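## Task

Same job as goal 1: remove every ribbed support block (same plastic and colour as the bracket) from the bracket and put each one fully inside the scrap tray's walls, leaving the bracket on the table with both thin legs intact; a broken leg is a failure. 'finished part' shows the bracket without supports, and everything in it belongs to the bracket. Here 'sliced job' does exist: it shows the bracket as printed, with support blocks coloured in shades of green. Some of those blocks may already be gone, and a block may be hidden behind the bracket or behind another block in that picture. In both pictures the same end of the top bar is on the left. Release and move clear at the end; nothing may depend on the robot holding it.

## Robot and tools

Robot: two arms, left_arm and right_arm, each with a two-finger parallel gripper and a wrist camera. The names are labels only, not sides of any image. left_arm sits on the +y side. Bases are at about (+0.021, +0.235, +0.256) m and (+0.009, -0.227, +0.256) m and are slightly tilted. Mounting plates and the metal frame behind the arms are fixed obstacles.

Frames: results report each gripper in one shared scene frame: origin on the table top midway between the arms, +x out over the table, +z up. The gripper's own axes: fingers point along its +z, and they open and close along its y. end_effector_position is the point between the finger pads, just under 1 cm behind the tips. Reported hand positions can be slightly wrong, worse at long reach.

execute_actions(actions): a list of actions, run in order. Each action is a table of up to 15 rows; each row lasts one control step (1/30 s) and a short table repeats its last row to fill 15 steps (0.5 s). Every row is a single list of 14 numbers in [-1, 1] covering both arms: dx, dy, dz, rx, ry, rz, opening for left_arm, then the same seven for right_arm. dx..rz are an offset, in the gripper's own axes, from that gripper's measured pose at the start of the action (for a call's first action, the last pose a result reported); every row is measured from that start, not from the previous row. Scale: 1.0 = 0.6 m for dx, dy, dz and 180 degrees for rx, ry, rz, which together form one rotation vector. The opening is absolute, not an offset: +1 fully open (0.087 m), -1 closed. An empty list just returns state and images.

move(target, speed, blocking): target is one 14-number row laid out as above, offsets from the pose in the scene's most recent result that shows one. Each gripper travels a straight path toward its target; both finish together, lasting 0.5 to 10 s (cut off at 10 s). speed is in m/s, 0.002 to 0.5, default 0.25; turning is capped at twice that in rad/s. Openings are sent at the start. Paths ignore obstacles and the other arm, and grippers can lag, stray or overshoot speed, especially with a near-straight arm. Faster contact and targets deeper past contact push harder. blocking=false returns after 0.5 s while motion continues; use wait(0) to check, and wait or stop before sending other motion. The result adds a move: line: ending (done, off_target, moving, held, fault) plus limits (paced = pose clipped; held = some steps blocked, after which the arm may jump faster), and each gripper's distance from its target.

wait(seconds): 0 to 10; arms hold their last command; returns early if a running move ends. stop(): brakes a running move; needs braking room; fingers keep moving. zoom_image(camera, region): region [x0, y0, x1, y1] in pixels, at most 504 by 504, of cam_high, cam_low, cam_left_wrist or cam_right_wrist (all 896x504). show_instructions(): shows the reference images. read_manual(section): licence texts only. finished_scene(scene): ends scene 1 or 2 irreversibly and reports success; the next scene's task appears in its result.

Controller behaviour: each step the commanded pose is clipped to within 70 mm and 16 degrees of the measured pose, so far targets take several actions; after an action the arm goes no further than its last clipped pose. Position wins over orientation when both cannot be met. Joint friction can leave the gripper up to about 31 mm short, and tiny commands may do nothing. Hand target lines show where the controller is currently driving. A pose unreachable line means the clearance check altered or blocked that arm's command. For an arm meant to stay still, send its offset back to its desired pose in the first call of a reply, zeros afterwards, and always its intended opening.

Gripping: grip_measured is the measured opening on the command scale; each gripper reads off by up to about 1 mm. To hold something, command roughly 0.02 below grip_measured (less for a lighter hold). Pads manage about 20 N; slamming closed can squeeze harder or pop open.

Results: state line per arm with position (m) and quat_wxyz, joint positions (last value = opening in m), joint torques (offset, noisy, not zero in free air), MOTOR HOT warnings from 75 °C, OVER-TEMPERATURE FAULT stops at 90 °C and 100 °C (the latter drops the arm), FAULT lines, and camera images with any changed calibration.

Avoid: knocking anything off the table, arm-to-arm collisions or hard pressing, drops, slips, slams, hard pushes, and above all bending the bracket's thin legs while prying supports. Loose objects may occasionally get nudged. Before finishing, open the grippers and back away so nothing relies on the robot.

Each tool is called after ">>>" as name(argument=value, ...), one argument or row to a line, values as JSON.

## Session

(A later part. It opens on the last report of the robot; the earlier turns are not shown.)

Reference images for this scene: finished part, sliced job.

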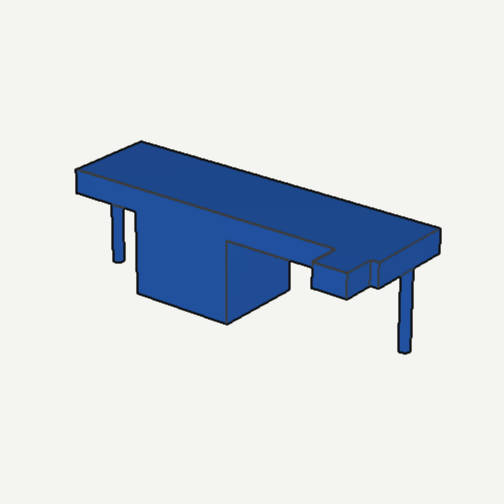

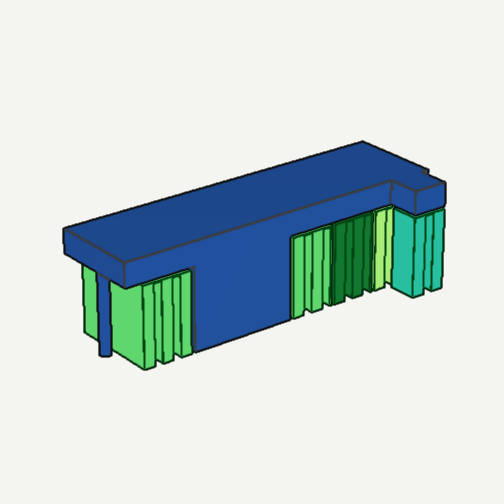

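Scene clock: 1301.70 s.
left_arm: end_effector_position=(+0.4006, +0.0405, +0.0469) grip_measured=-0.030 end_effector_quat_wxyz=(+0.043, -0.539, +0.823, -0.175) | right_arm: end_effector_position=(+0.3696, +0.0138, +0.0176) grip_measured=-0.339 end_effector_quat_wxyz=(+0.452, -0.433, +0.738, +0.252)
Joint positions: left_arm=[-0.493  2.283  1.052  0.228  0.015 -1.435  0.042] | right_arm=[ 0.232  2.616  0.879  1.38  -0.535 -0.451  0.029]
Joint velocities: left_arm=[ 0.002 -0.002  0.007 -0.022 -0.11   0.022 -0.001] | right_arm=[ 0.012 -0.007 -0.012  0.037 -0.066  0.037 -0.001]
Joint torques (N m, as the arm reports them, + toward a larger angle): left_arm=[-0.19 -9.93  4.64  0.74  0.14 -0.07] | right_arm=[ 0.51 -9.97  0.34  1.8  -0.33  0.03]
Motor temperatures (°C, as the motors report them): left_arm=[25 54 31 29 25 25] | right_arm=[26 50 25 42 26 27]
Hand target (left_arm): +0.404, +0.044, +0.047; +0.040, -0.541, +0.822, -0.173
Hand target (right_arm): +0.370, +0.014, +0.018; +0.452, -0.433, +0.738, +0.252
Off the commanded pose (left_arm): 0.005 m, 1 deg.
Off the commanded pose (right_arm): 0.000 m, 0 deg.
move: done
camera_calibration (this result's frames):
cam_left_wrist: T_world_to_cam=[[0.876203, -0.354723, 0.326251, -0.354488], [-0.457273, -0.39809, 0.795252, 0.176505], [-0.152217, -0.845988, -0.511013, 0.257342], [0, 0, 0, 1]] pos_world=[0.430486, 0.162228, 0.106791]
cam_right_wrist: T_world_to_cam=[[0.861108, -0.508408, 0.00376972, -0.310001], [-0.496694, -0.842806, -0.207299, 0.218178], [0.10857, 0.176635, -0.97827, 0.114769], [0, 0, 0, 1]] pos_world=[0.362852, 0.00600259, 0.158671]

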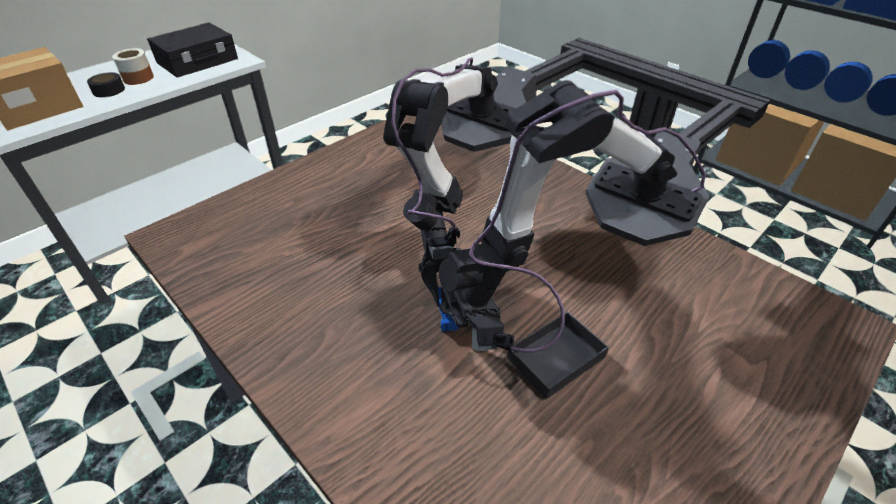

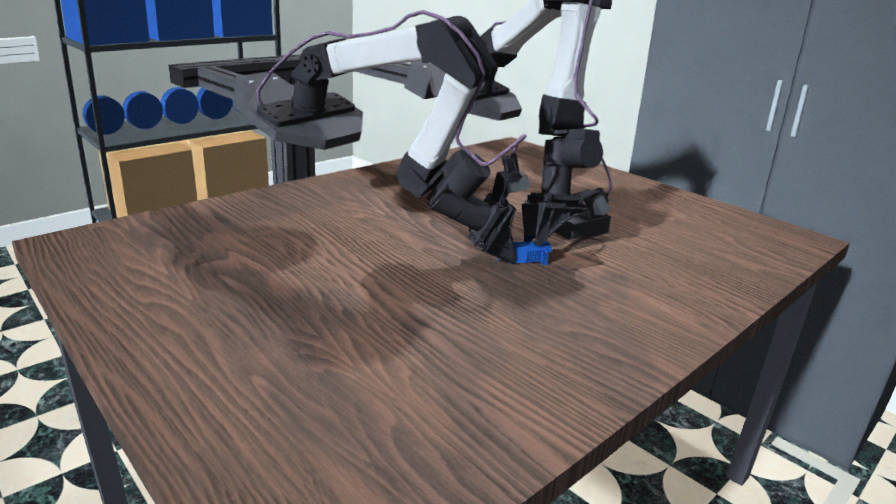

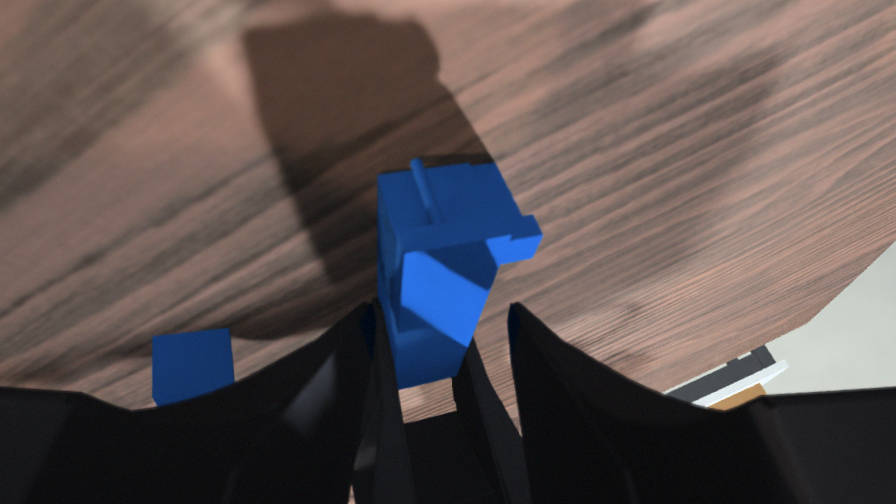

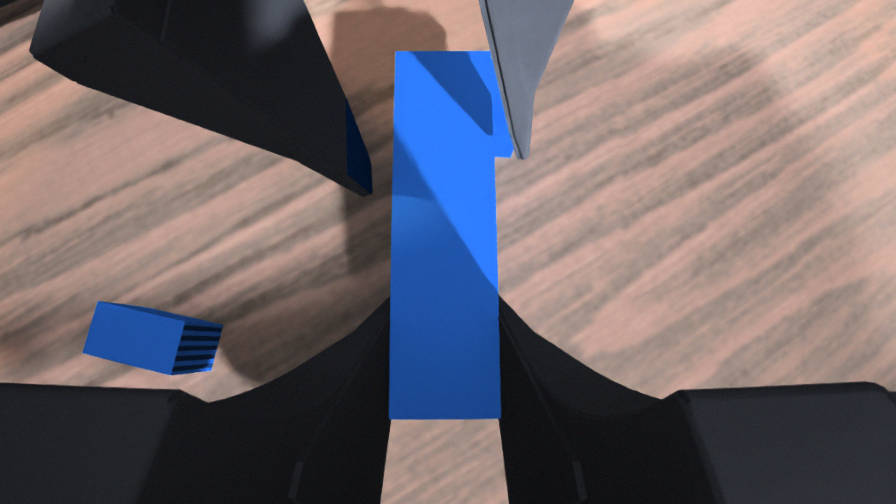

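>>> move(
  target=[0.002,-0.001,0.038,0,0,0,-0.03,0,0,0,0,0,0,-0.38],
  speed=0.03,
)

Scene clock: 1308.93 s.
left_arm: end_effector_position=(+0.4045, +0.0372, +0.0331) grip_measured=-0.030 end_effector_quat_wxyz=(+0.043, -0.539, +0.823, -0.174) | right_arm: end_effector_position=(+0.3696, +0.0138, +0.0176) grip_measured=-0.339 end_effector_quat_wxyz=(+0.452, -0.433, +0.738, +0.252)
Joint positions: left_arm=[-0.493  2.341  1.098  0.238  0.015 -1.435  0.042] | right_arm=[ 0.232  2.616  0.879  1.38  -0.535 -0.451  0.029]
Joint velocities: left_arm=[ 0.002 -0.012  0.012 -0.037 -0.095 -0.037  0.001] | right_arm=[-0.012 -0.007 -0.007  0.022 -0.022  0.007  0.001]
Joint torques (N m, as the arm reports them, + toward a larger angle): left_arm=[-1.92 -8.09  4.66  1.06  0.03 -0.18] | right_arm=[ 0.49 -9.95  0.27  1.8  -0.36  0.03]
Motor temperatures (°C, as the motors report them): left_arm=[25 55 31 28 25 25] | right_arm=[26 50 25 42 26 27]
Hand target (left_arm): +0.406, +0.034, +0.026; +0.043, -0.539, +0.823, -0.175
Hand target (right_arm): +0.370, +0.014, +0.018; +0.452, -0.433, +0.738, +0.252
Off the commanded pose (left_arm): 0.008 m, 0 deg.
Off the commanded pose (right_arm): 0.000 m, 0 deg.
move: done
camera_calibration (this result's frames):
cam_left_wrist: T_world_to_cam=[[0.876728, -0.355663, 0.323808, -0.354748], [-0.455634, -0.39844, 0.796017, 0.18724], [-0.154095, -0.845429, -0.511375, 0.248842], [0, 0, 0, 1]] pos_world=[0.434676, 0.158811, 0.0930754]
cam_right_wrist: T_world_to_cam=[[0.861108, -0.508408, 0.00376972, -0.310001], [-0.496694, -0.842806, -0.207299, 0.218178], [0.10857, 0.176635, -0.97827, 0.114769], [0, 0, 0, 1]] pos_world=[0.362852, 0.00600259, 0.158671]

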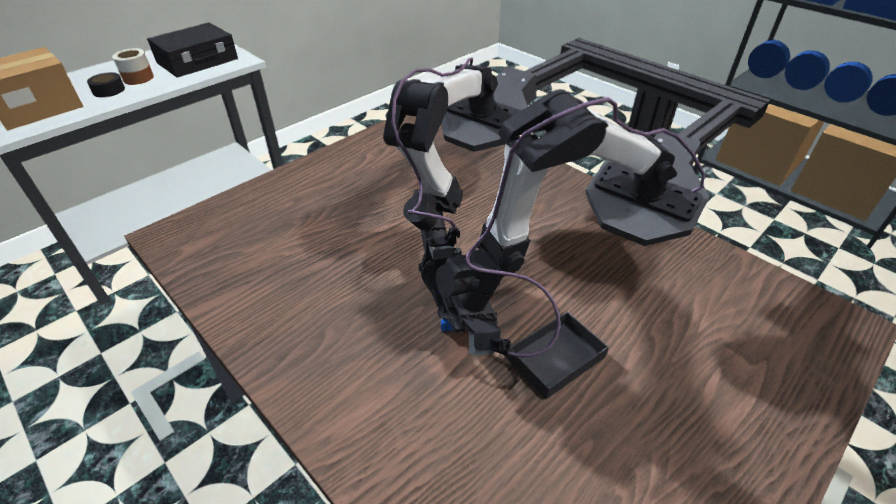

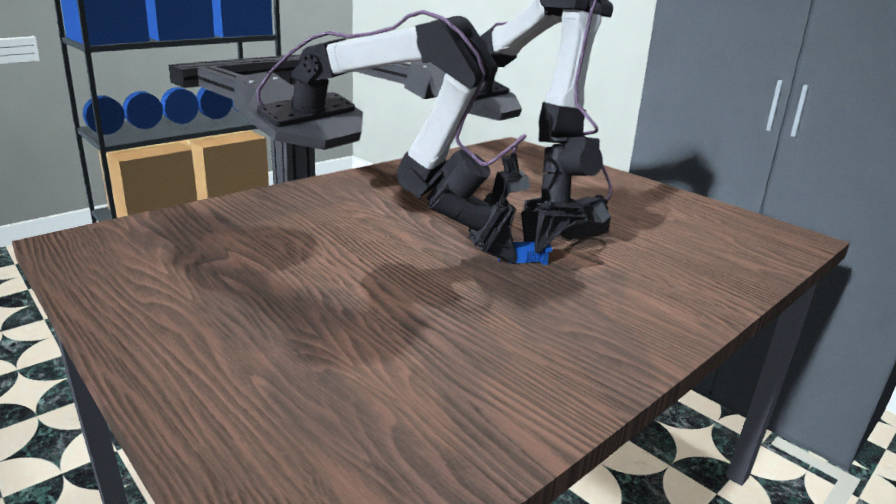

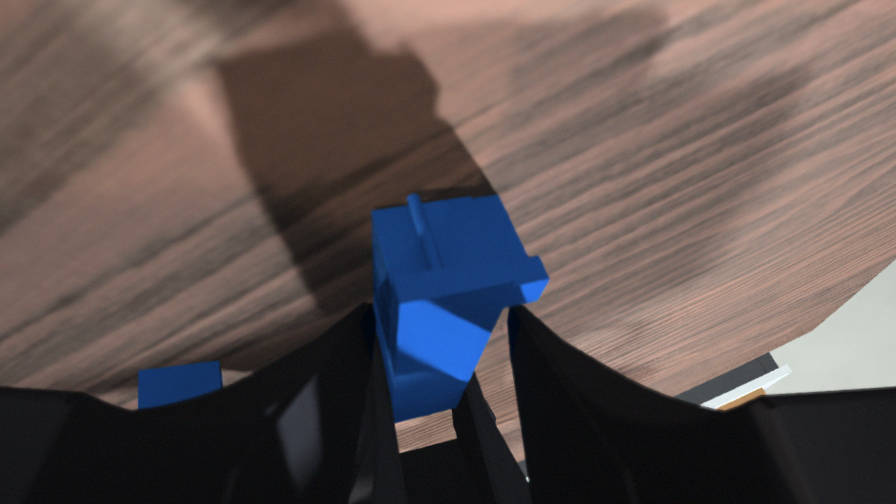

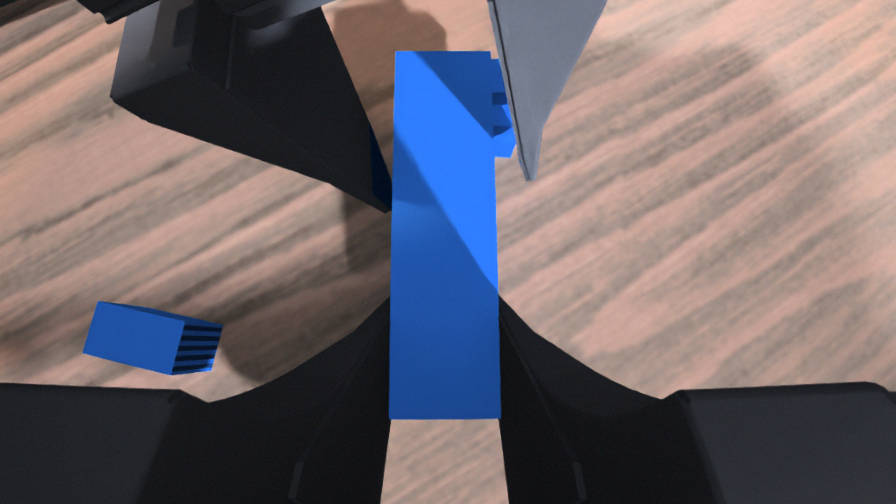

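>>> execute_actions(
  actions=[
    [[0,0,0,0,0,0,-1,0,0,0,0,0,0,-0.38]],
  ],
)

Scene clock: 1311.63 s.
left_arm: end_effector_position=(+0.4041, +0.0382, +0.0326) grip_measured=-0.284 end_effector_quat_wxyz=(+0.044, -0.538, +0.824, -0.171) | right_arm: end_effector_position=(+0.3703, +0.0137, +0.0179) grip_measured=-0.339 end_effector_quat_wxyz=(+0.454, -0.434, +0.736, +0.250)
Joint positions: left_arm=[-0.493  2.341  1.098  0.234  0.01  -1.43   0.031] | right_arm=[ 0.232  2.616  0.879  1.383 -0.534 -0.455  0.029]
Joint velocities: left_arm=[-0.002  0.007 -0.007 -0.022 -0.066  0.051 -0.001] | right_arm=[ 0.017 -0.002  0.002 -0.037  0.081 -0.066 -0.   ]
Joint torques (N m, as the arm reports them, + toward a larger angle): left_arm=[ -1.31 -10.26   2.94   0.97   0.12  -0.18] | right_arm=[ 0.56 -9.92  0.21  1.78 -0.36  0.06]
Motor temperatures (°C, as the motors report them): left_arm=[25 55 31 28 25 25] | right_arm=[26 50 25 42 26 27]
Hand target (left_arm): +0.404, +0.037, +0.033; +0.042, -0.539, +0.823, -0.174
Hand target (right_arm): +0.370, +0.014, +0.018; +0.452, -0.433, +0.738, +0.252
Off the commanded pose (left_arm): 0.001 m, 0 deg.
Off the commanded pose (right_arm): 0.001 m, 0 deg.
camera_calibration (this result's frames):
cam_left_wrist: T_world_to_cam=[[0.875793, -0.360598, 0.320869, -0.353124], [-0.456399, -0.402249, 0.79366, 0.188417], [-0.157123, -0.841526, -0.516863, 0.250569], [0, 0, 0, 1]] pos_world=[0.434627, 0.159315, 0.0932774]
cam_right_wrist: T_world_to_cam=[[0.861407, -0.507815, 0.0101164, -0.310975], [-0.494836, -0.843548, -0.20872, 0.217852], [0.114525, 0.174787, -0.977923, 0.112883], [0, 0, 0, 1]] pos_world=[0.362749, 0.00612015, 0.159007]

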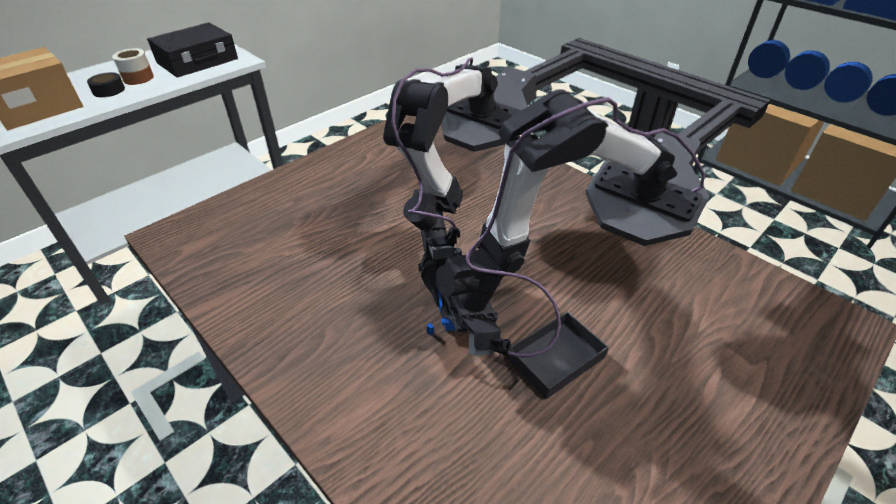

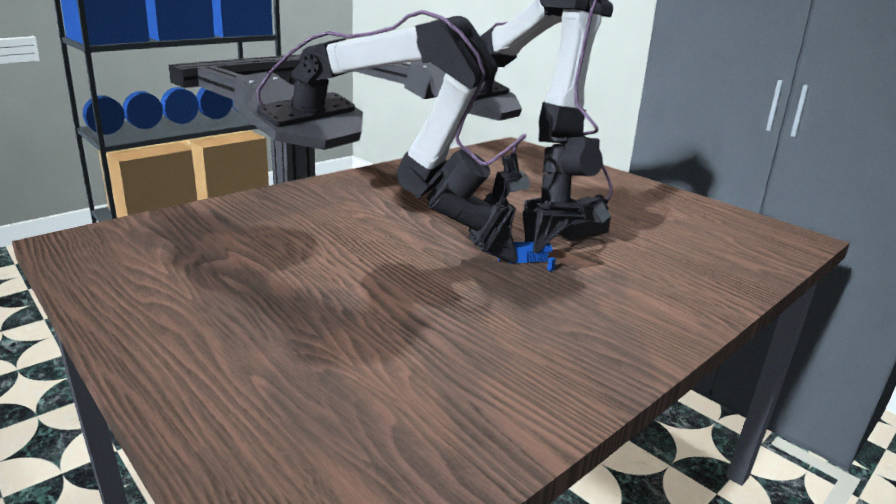

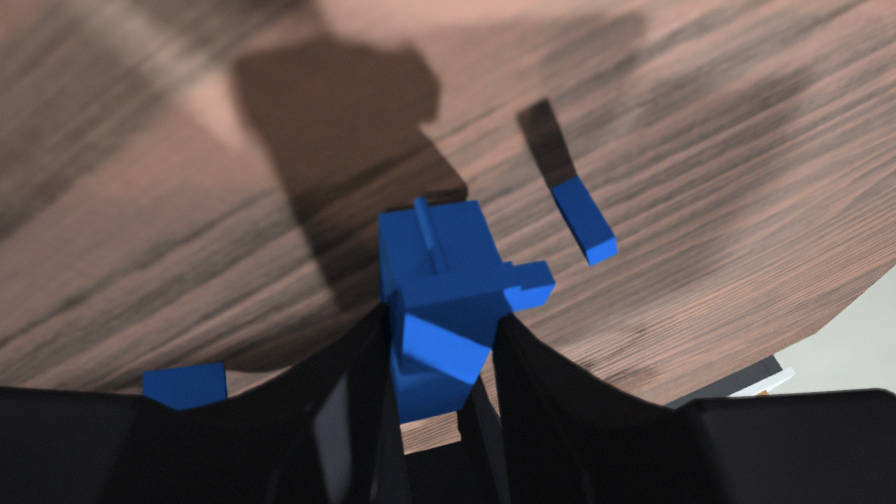

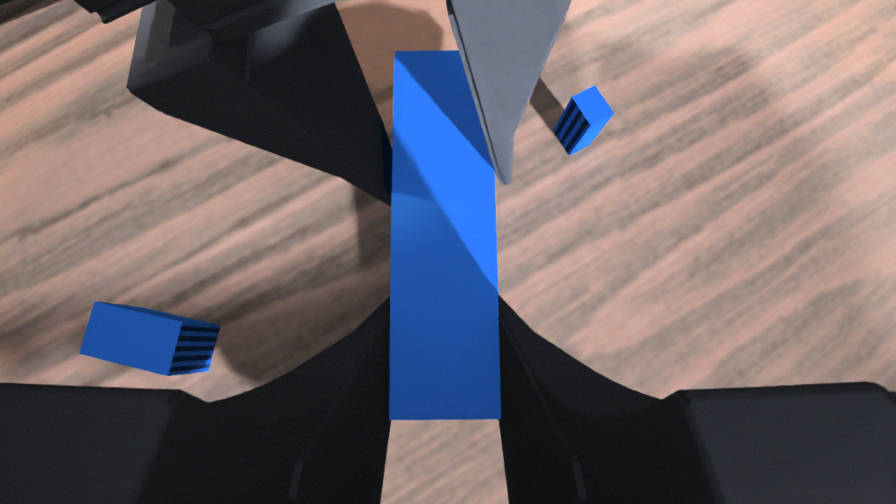

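>>> execute_actions(
  actions=[
    [[0,0,0,0,0,0,-0.27,0,0,0,0,0,0,-0.38],[0,0,0,0,0,0,-0.24,0,0,0,0,0,0,-0.38],[0,0,0,0,0,0,-0.20,0,0,0,0,0,0,-0.38],[0,0,0,0,0,0,-0.16,0,0,0,0,0,0,-0.38],[0,0,0,0,0,0,-0.12,0,0,0,0,0,0,-0.38],[0,0,0,0,0,0,-0.08,0,0,0,0,0,0,-0.38],[0,0,0,0,0,0,-0.04,0,0,0,0,0,0,-0.38],[0,0,0,0,0,0,0.0,0,0,0,0,0,0,-0.38]],
  ],
)

>>> zoom_image(
  camera="cam_low",
  region=[480, 200, 600, 290],
)

Scene clock: 1315.63 s.
left_arm: end_effector_position=(+0.4041, +0.0382, +0.0326) grip_measured=+0.000 end_effector_quat_wxyz=(+0.044, -0.538, +0.824, -0.171) | right_arm: end_effector_position=(+0.3704, +0.0137, +0.0179) grip_measured=-0.339 end_effector_quat_wxyz=(+0.454, -0.435, +0.736, +0.250)
Joint positions: left_arm=[-0.493  2.341  1.098  0.234  0.01  -1.43   0.044] | right_arm=[ 0.232  2.616  0.879  1.383 -0.534 -0.456  0.029]
Joint velocities: left_arm=[-0.012 -0.002 -0.002  0.007 -0.007 -0.007 -0.   ] | right_arm=[ 0.002 -0.002 -0.032 -0.022  0.007 -0.007 -0.001]
Joint torques (N m, as the arm reports them, + toward a larger angle): left_arm=[ -1.39 -10.26   3.05   0.93   0.07  -0.12] | right_arm=[ 0.52 -9.97  0.25  1.79 -0.36  0.04]
Motor temperatures (°C, as the motors report them): left_arm=[25 56 31 28 25 25] | right_arm=[26 50 25 42 26 27]
Hand target (left_arm): +0.404, +0.038, +0.033; +0.044, -0.538, +0.824, -0.171
Hand target (right_arm): +0.370, +0.014, +0.018; +0.454, -0.434, +0.736, +0.250
Off the commanded pose (left_arm): 0.000 m, 0 deg.
Off the commanded pose (right_arm): 0.000 m, 0 deg.
camera_calibration (this result's frames):
cam_left_wrist: T_world_to_cam=[[0.875793, -0.360598, 0.320869, -0.353124], [-0.456399, -0.402249, 0.79366, 0.188417], [-0.157123, -0.841526, -0.516863, 0.250569], [0, 0, 0, 1]] pos_world=[0.434627, 0.159315, 0.0932774]
cam_right_wrist: T_world_to_cam=[[0.861493, -0.507662, 0.0104547, -0.311031], [-0.494627, -0.843671, -0.208719, 0.217776], [0.114779, 0.174638, -0.97792, 0.112791], [0, 0, 0, 1]] pos_world=[0.362723, 0.0061352, 0.159007]

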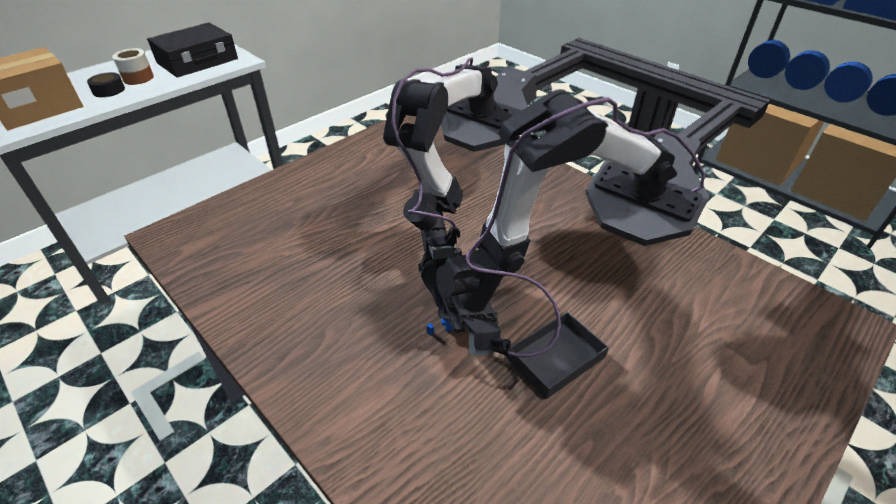

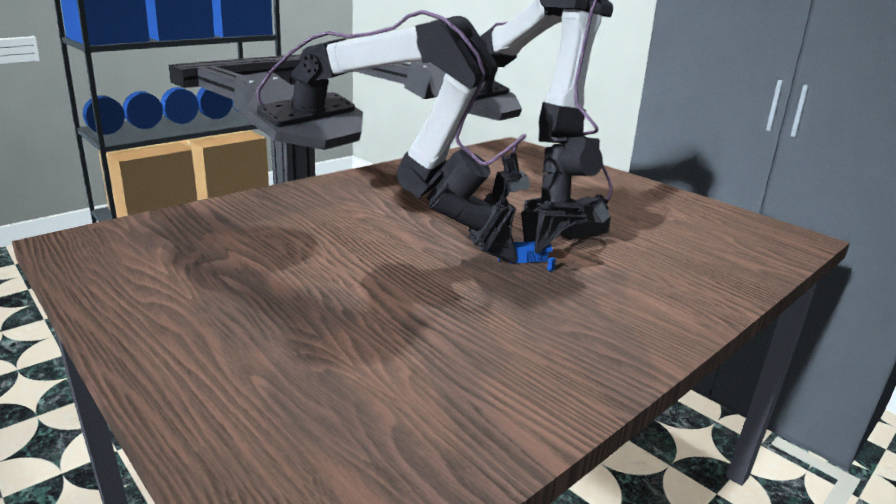

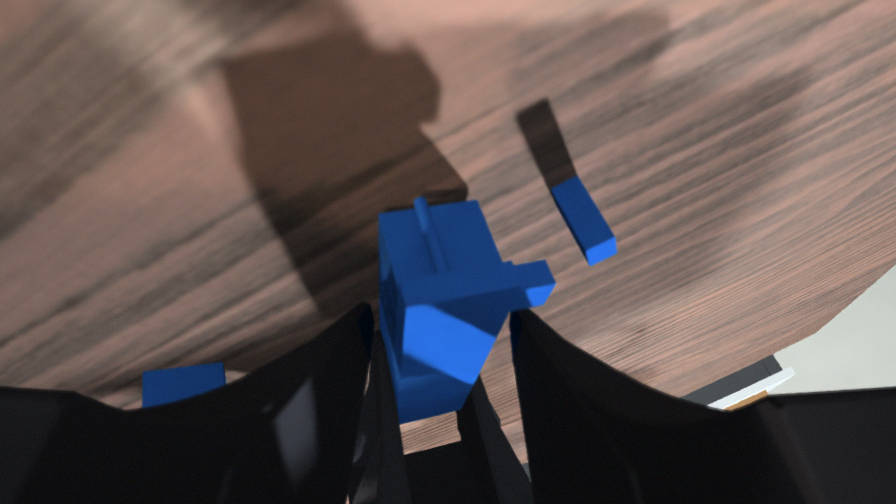

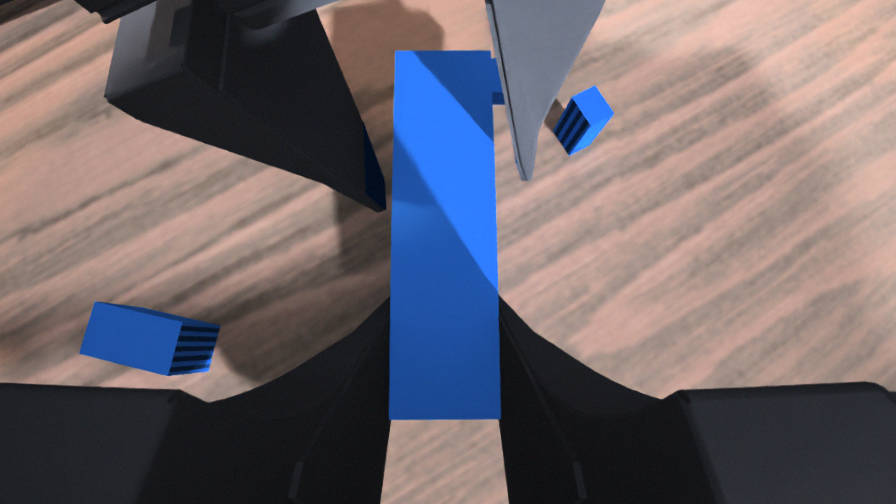

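Region (480, 200, 600, 290) of cam_low's 896x504 image, scaled by 4.200, with more detail than that image has; it fills the top 378 rows of this view, and the rest is white.

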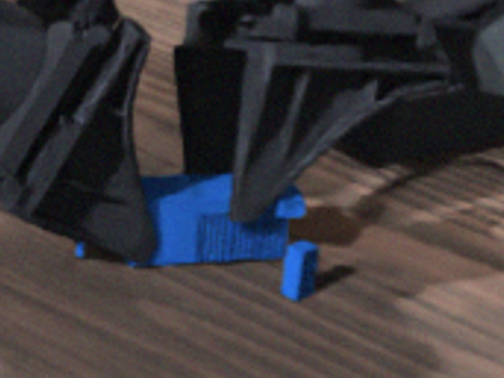

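>>> execute_actions(
  actions=[
    [[0,0,0,0,0,0,-1,0,0,0,0,0,0,-0.38]],
  ],
)

>>> zoom_image(
  camera="cam_low",
  region=[480, 200, 600, 290],
)

Scene clock: 1319.70 s.
left_arm: end_effector_position=(+0.4038, +0.0388, +0.0322) grip_measured=-0.289 end_effector_quat_wxyz=(+0.045, -0.535, +0.827, -0.169) | right_arm: end_effector_position=(+0.3702, +0.0139, +0.0181) grip_measured=-0.339 end_effector_quat_wxyz=(+0.455, -0.437, +0.735, +0.250)
Joint positions: left_arm=[-0.493  2.341  1.098  0.233  0.007 -1.422  0.031] | right_arm=[ 0.232  2.616  0.879  1.383 -0.536 -0.46   0.029]
Joint velocities: left_arm=[-0.017  0.012 -0.007 -0.037 -0.007  0.022  0.001] | right_arm=[0.002 0.007 0.012 0.051 0.081 0.095 0.   ]
Joint torques (N m, as the arm reports them, + toward a larger angle): left_arm=[ -1.37 -10.22   2.87   0.94   0.09  -0.22] | right_arm=[ 0.56 -9.85  0.22  1.8  -0.32  0.07]
Motor temperatures (°C, as the motors report them): left_arm=[25 56 31 28 25 25] | right_arm=[26 50 25 42 26 27]
Hand target (left_arm): +0.404, +0.038, +0.033; +0.044, -0.538, +0.824, -0.171
Hand target (right_arm): +0.370, +0.014, +0.018; +0.454, -0.435, +0.736, +0.250
Off the commanded pose (left_arm): 0.001 m, 0 deg.
Off the commanded pose (right_arm): 0.000 m, 0 deg.
camera_calibration (this result's frames):
cam_left_wrist: T_world_to_cam=[[0.872922, -0.367728, 0.320598, -0.351102], [-0.460347, -0.4033, 0.790841, 0.190564], [-0.161518, -0.837929, -0.521332, 0.252657], [0, 0, 0, 1]] pos_world=[0.435019, 0.159453, 0.0935748]
cam_right_wrist: T_world_to_cam=[[0.863616, -0.503973, 0.0133957, -0.311687], [-0.490373, -0.845886, -0.209787, 0.216417], [0.117058, 0.174606, -0.977655, 0.112068], [0, 0, 0, 1]] pos_world=[0.362184, 0.00641477, 0.159141]

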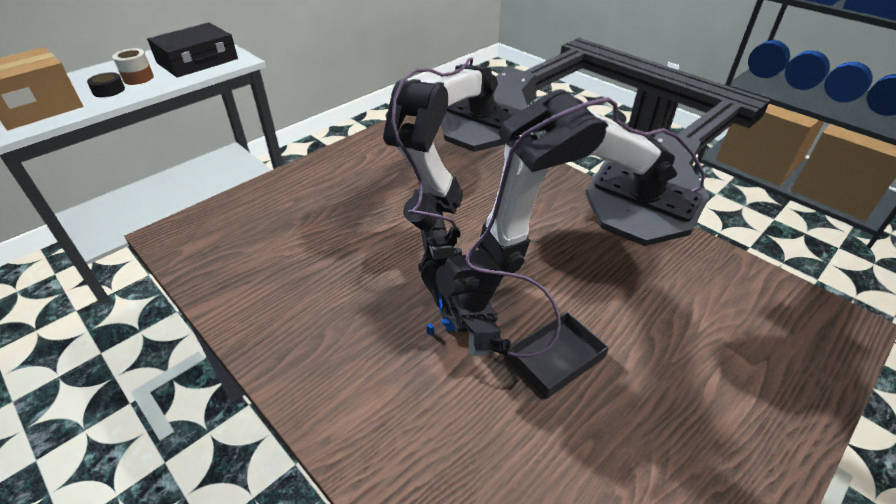

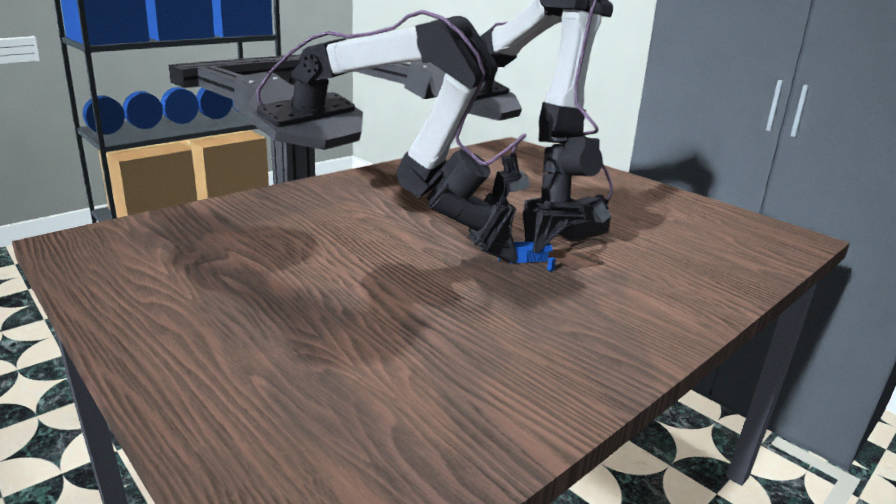

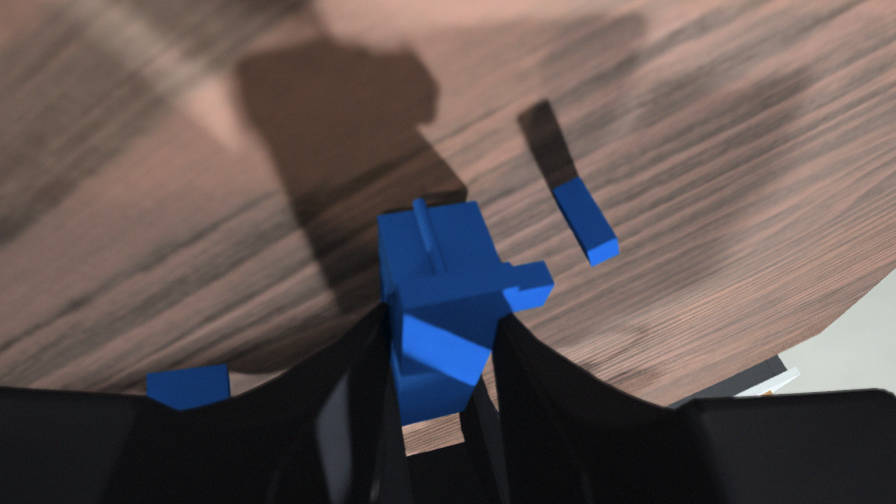

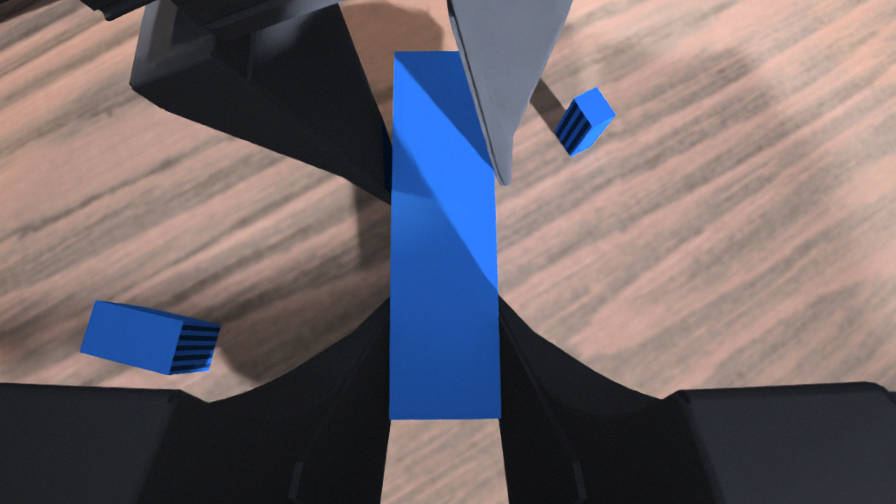

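Region (480, 200, 600, 290) of cam_low's 896x504 image, scaled by 4.200, with more detail than that image has; it fills the top 378 rows of this view, and the rest is white.

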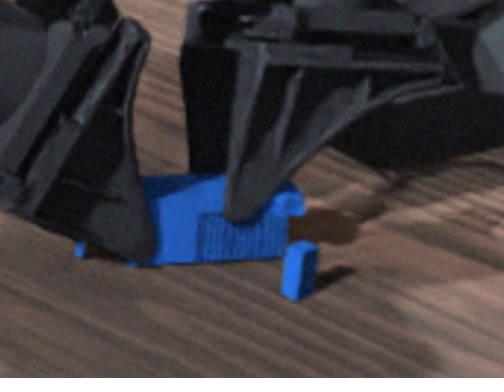

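>>> execute_actions(
  actions=[
    [[0,0,0,0,0,0,-0.27,0,0,0,0,0,0,-0.38],[0,0,0,0,0,0,-0.24,0,0,0,0,0,0,-0.38],[0,0,0,0,0,0,-0.20,0,0,0,0,0,0,-0.38],[0,0,0,0,0,0,-0.16,0,0,0,0,0,0,-0.38],[0,0,0,0,0,0,-0.12,0,0,0,0,0,0,-0.38],[0,0,0,0,0,0,-0.08,0,0,0,0,0,0,-0.38],[0,0,0,0,0,0,-0.04,0,0,0,0,0,0,-0.38],[0,0,0,0,0,0,0.0,0,0,0,0,0,0,-0.38]],
  ],
)

>>> move(
  target=[0.015,0.0,0.02,0,0,0,0.0,0,0,0,0,0,0,-0.38],
  speed=0.02,
)

>>> zoom_image(
  camera="cam_low",
  region=[480, 200, 600, 290],
)

Scene clock: 1332.53 s.
left_arm: end_effector_position=(+0.4038, +0.0388, +0.0322) grip_measured=+0.000 end_effector_quat_wxyz=(+0.045, -0.534, +0.827, -0.169) | right_arm: end_effector_position=(+0.3702, +0.0139, +0.0181) grip_measured=-0.339 end_effector_quat_wxyz=(+0.455, -0.437, +0.735, +0.250)
Joint positions: left_arm=[-0.493  2.341  1.098  0.233  0.007 -1.421  0.044] | right_arm=[ 0.232  2.616  0.879  1.383 -0.536 -0.461  0.029]
Joint velocities: left_arm=[-0.012  0.007  0.012 -0.007 -0.081  0.081  0.   ] | right_arm=[-0.017 -0.007  0.022 -0.022 -0.007 -0.037  0.   ]
Joint torques (N m, as the arm reports them, + toward a larger angle): left_arm=[ -1.33 -10.21   2.81   0.93   0.06  -0.14] | right_arm=[ 0.43 -9.93  0.33  1.8  -0.34  0.04]
Motor temperatures (°C, as the motors report them): left_arm=[25 57 30 28 25 25] | right_arm=[26 50 24 42 26 27]
Hand target (left_arm): +0.404, +0.039, +0.032; +0.045, -0.535, +0.827, -0.169
Hand target (right_arm): +0.370, +0.014, +0.018; +0.455, -0.437, +0.735, +0.250
Off the commanded pose (left_arm): 0.000 m, 0 deg.
Off the commanded pose (right_arm): 0.000 m, 0 deg.
camera_calibration (this result's frames):
cam_left_wrist: T_world_to_cam=[[0.872442, -0.368759, 0.320721, -0.350824], [-0.460989, -0.403036, 0.790601, 0.190822], [-0.162279, -0.837603, -0.52162, 0.252961], [0, 0, 0, 1]] pos_world=[0.435091, 0.159419, 0.0936028]
cam_right_wrist: T_world_to_cam=[[0.8637, -0.503819, 0.0137342, -0.311742], [-0.490163, -0.846009, -0.209785, 0.216341], [0.117313, 0.174459, -0.977651, 0.111976], [0, 0, 0, 1]] pos_world=[0.362158, 0.0064297, 0.15914]

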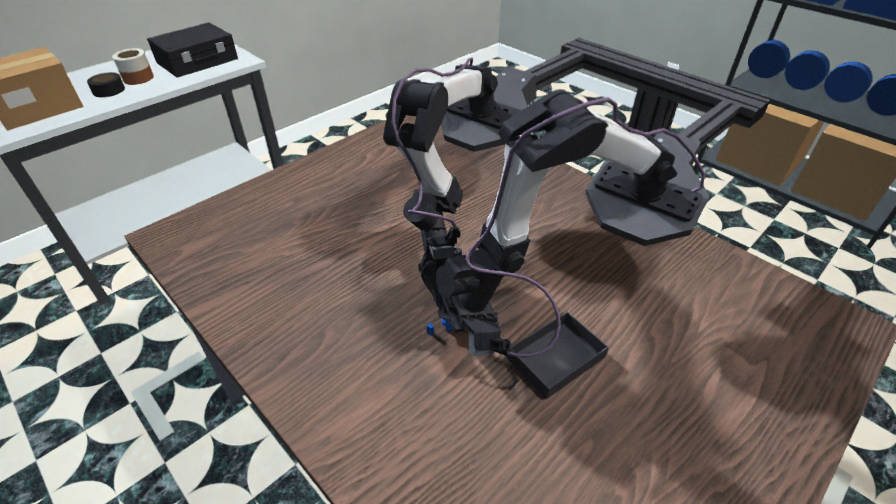

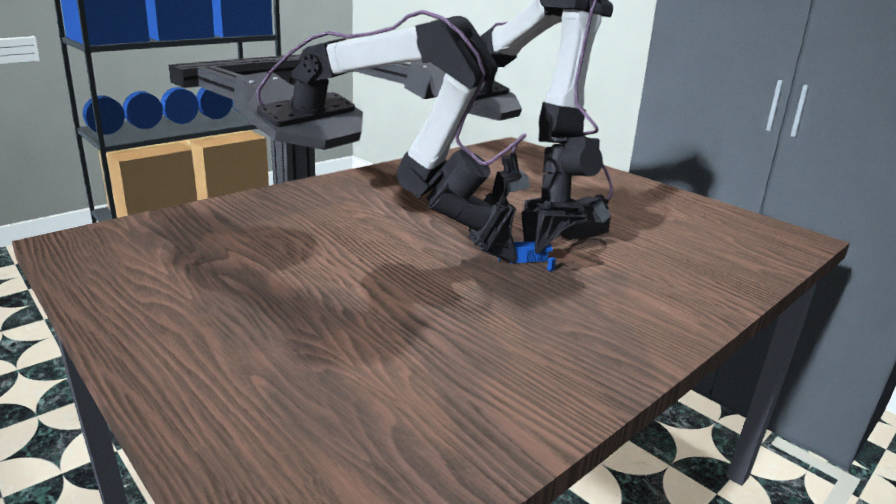

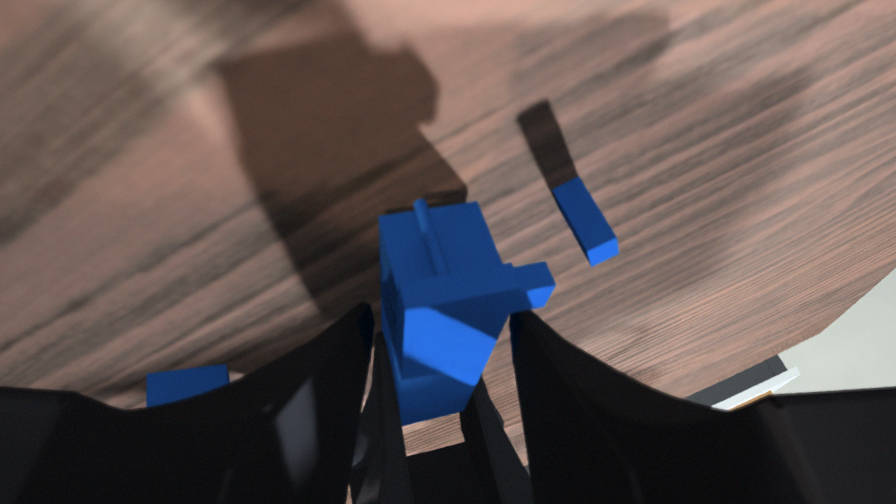

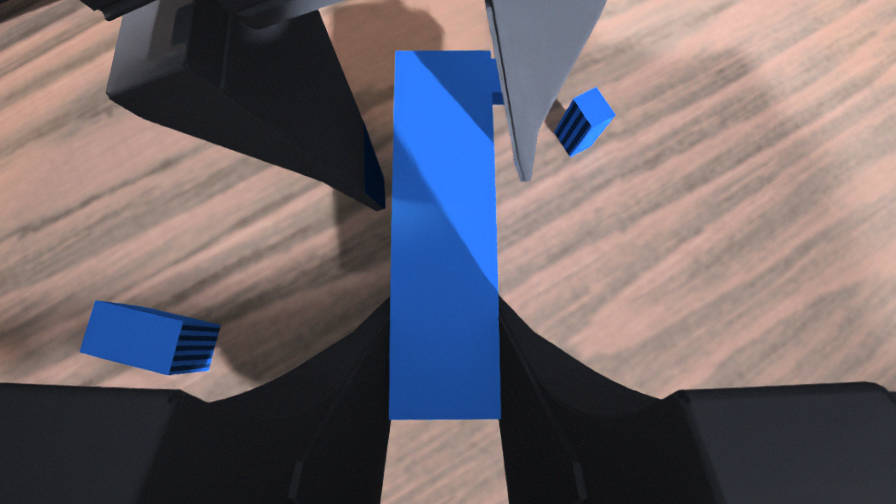

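Scene clock: 1333.63 s.
left_arm: end_effector_position=(+0.4015, +0.0327, +0.0291) grip_measured=+0.000 end_effector_quat_wxyz=(+0.044, -0.535, +0.827, -0.169) | right_arm: end_effector_position=(+0.3702, +0.0139, +0.0181) grip_measured=-0.339 end_effector_quat_wxyz=(+0.455, -0.437, +0.735, +0.250)
Joint positions: left_arm=[-0.508  2.356  1.105  0.239  0.002 -1.435  0.044] | right_arm=[ 0.232  2.616  0.879  1.383 -0.536 -0.461  0.029]
Joint velocities: left_arm=[-0.002 -0.007 -0.002  0.051 -0.007  0.051 -0.   ] | right_arm=[-0.002 -0.002  0.012  0.022  0.022 -0.007 -0.001]
Joint torques (N m, as the arm reports them, + toward a larger angle): left_arm=[-2.39 -8.22  4.76  1.04 -0.03 -0.17] | right_arm=[ 0.49 -9.95  0.33  1.8  -0.35  0.03]
Motor temperatures (°C, as the motors report them): left_arm=[25 57 30 29 25 25] | right_arm=[26 51 24 42 26 27]
Hand target (left_arm): +0.402, +0.028, +0.022; +0.045, -0.535, +0.827, -0.169
Hand target (right_arm): +0.370, +0.014, +0.018; +0.455, -0.437, +0.735, +0.250
Off the commanded pose (left_arm): 0.009 m, 0 deg.
Off the commanded pose (right_arm): 0.000 m, 0 deg.
move: done
camera_calibration (this result's frames):
cam_left_wrist: T_world_to_cam=[[0.873367, -0.368255, 0.318776, -0.350467], [-0.458599, -0.401284, 0.792879, 0.188656], [-0.164062, -0.838665, -0.51935, 0.246554], [0, 0, 0, 1]] pos_world=[0.433054, 0.15342, 0.0901866]
cam_right_wrist: T_world_to_cam=[[0.8637, -0.503819, 0.0137342, -0.311742], [-0.490163, -0.846009, -0.209785, 0.216341], [0.117313, 0.174459, -0.977651, 0.111976], [0, 0, 0, 1]] pos_world=[0.362158, 0.0064297, 0.15914]

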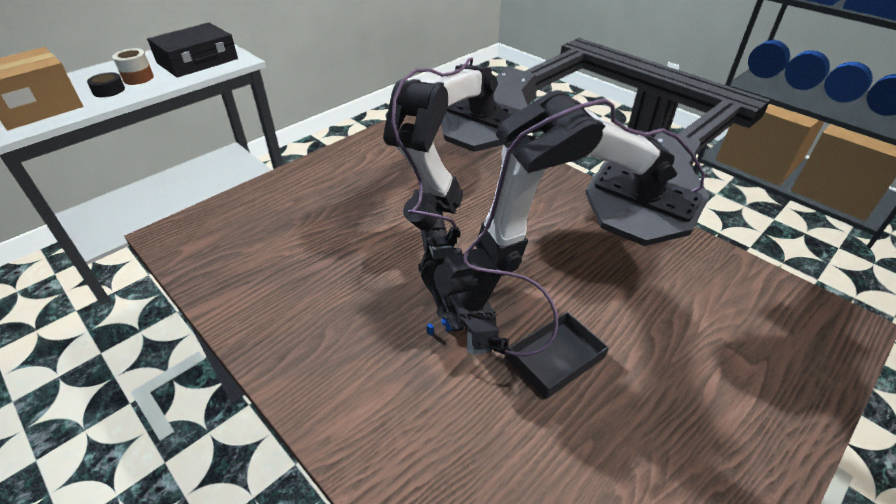

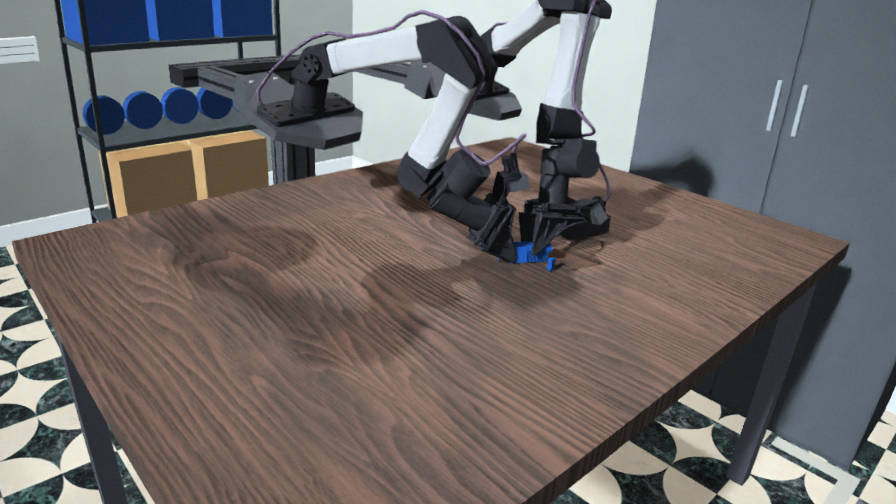

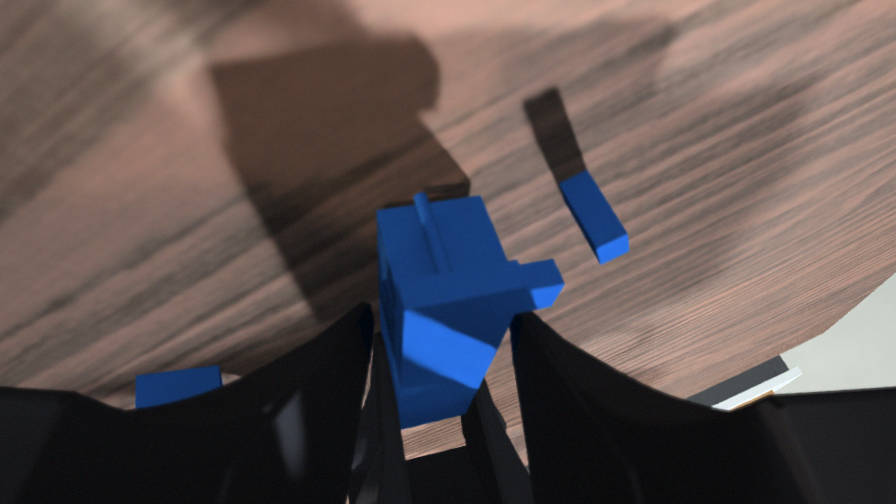

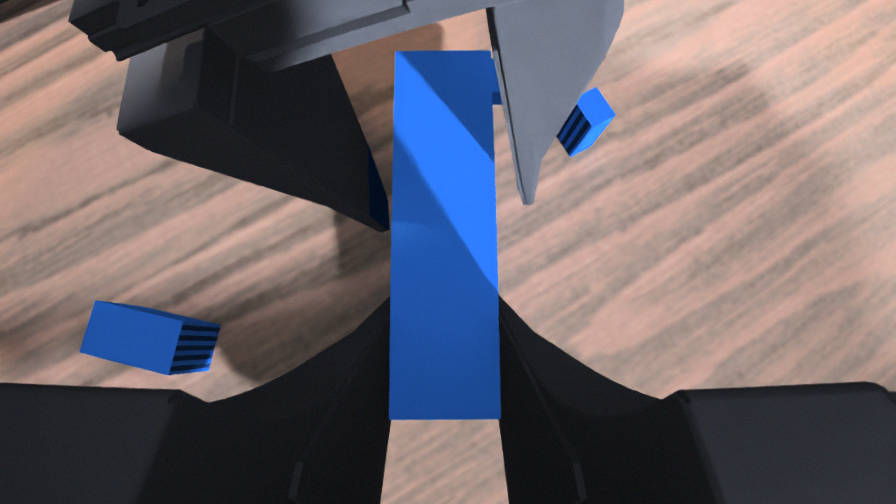

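Region (480, 200, 600, 290) of cam_low's 896x504 image, scaled by 4.200, with more detail than that image has; it fills the top 378 rows of this view, and the rest is white.

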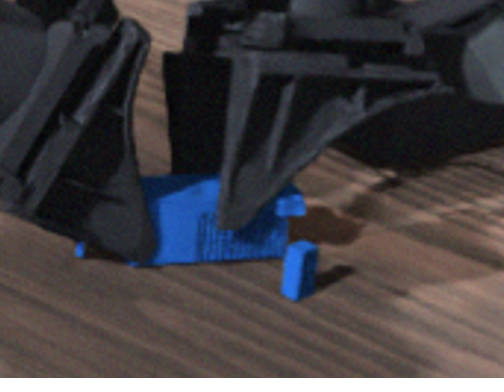

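>>> zoom_image(
  camera="cam_left_wrist",
  region=[340, 190, 460, 430],
)

>>> zoom_image(
  camera="cam_low",
  region=[500, 225, 560, 270],
)

Region (340, 190, 460, 430) of cam_left_wrist's 896x504 image, scaled by 2.100, with more detail than that image has.

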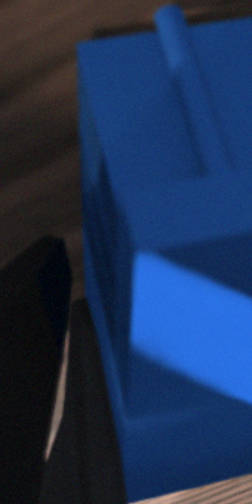

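Region (500, 225, 560, 270) of cam_low's 896x504 image, scaled by 8.400, with more detail than that image has; it fills the top 378 rows of this view, and the rest is white.

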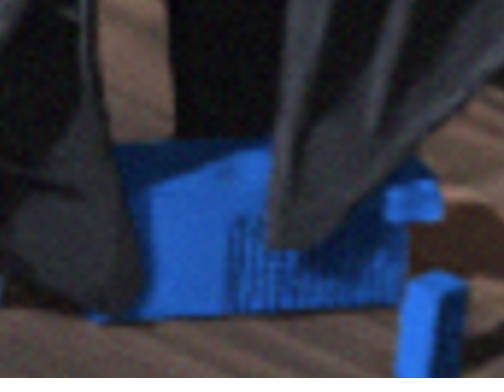

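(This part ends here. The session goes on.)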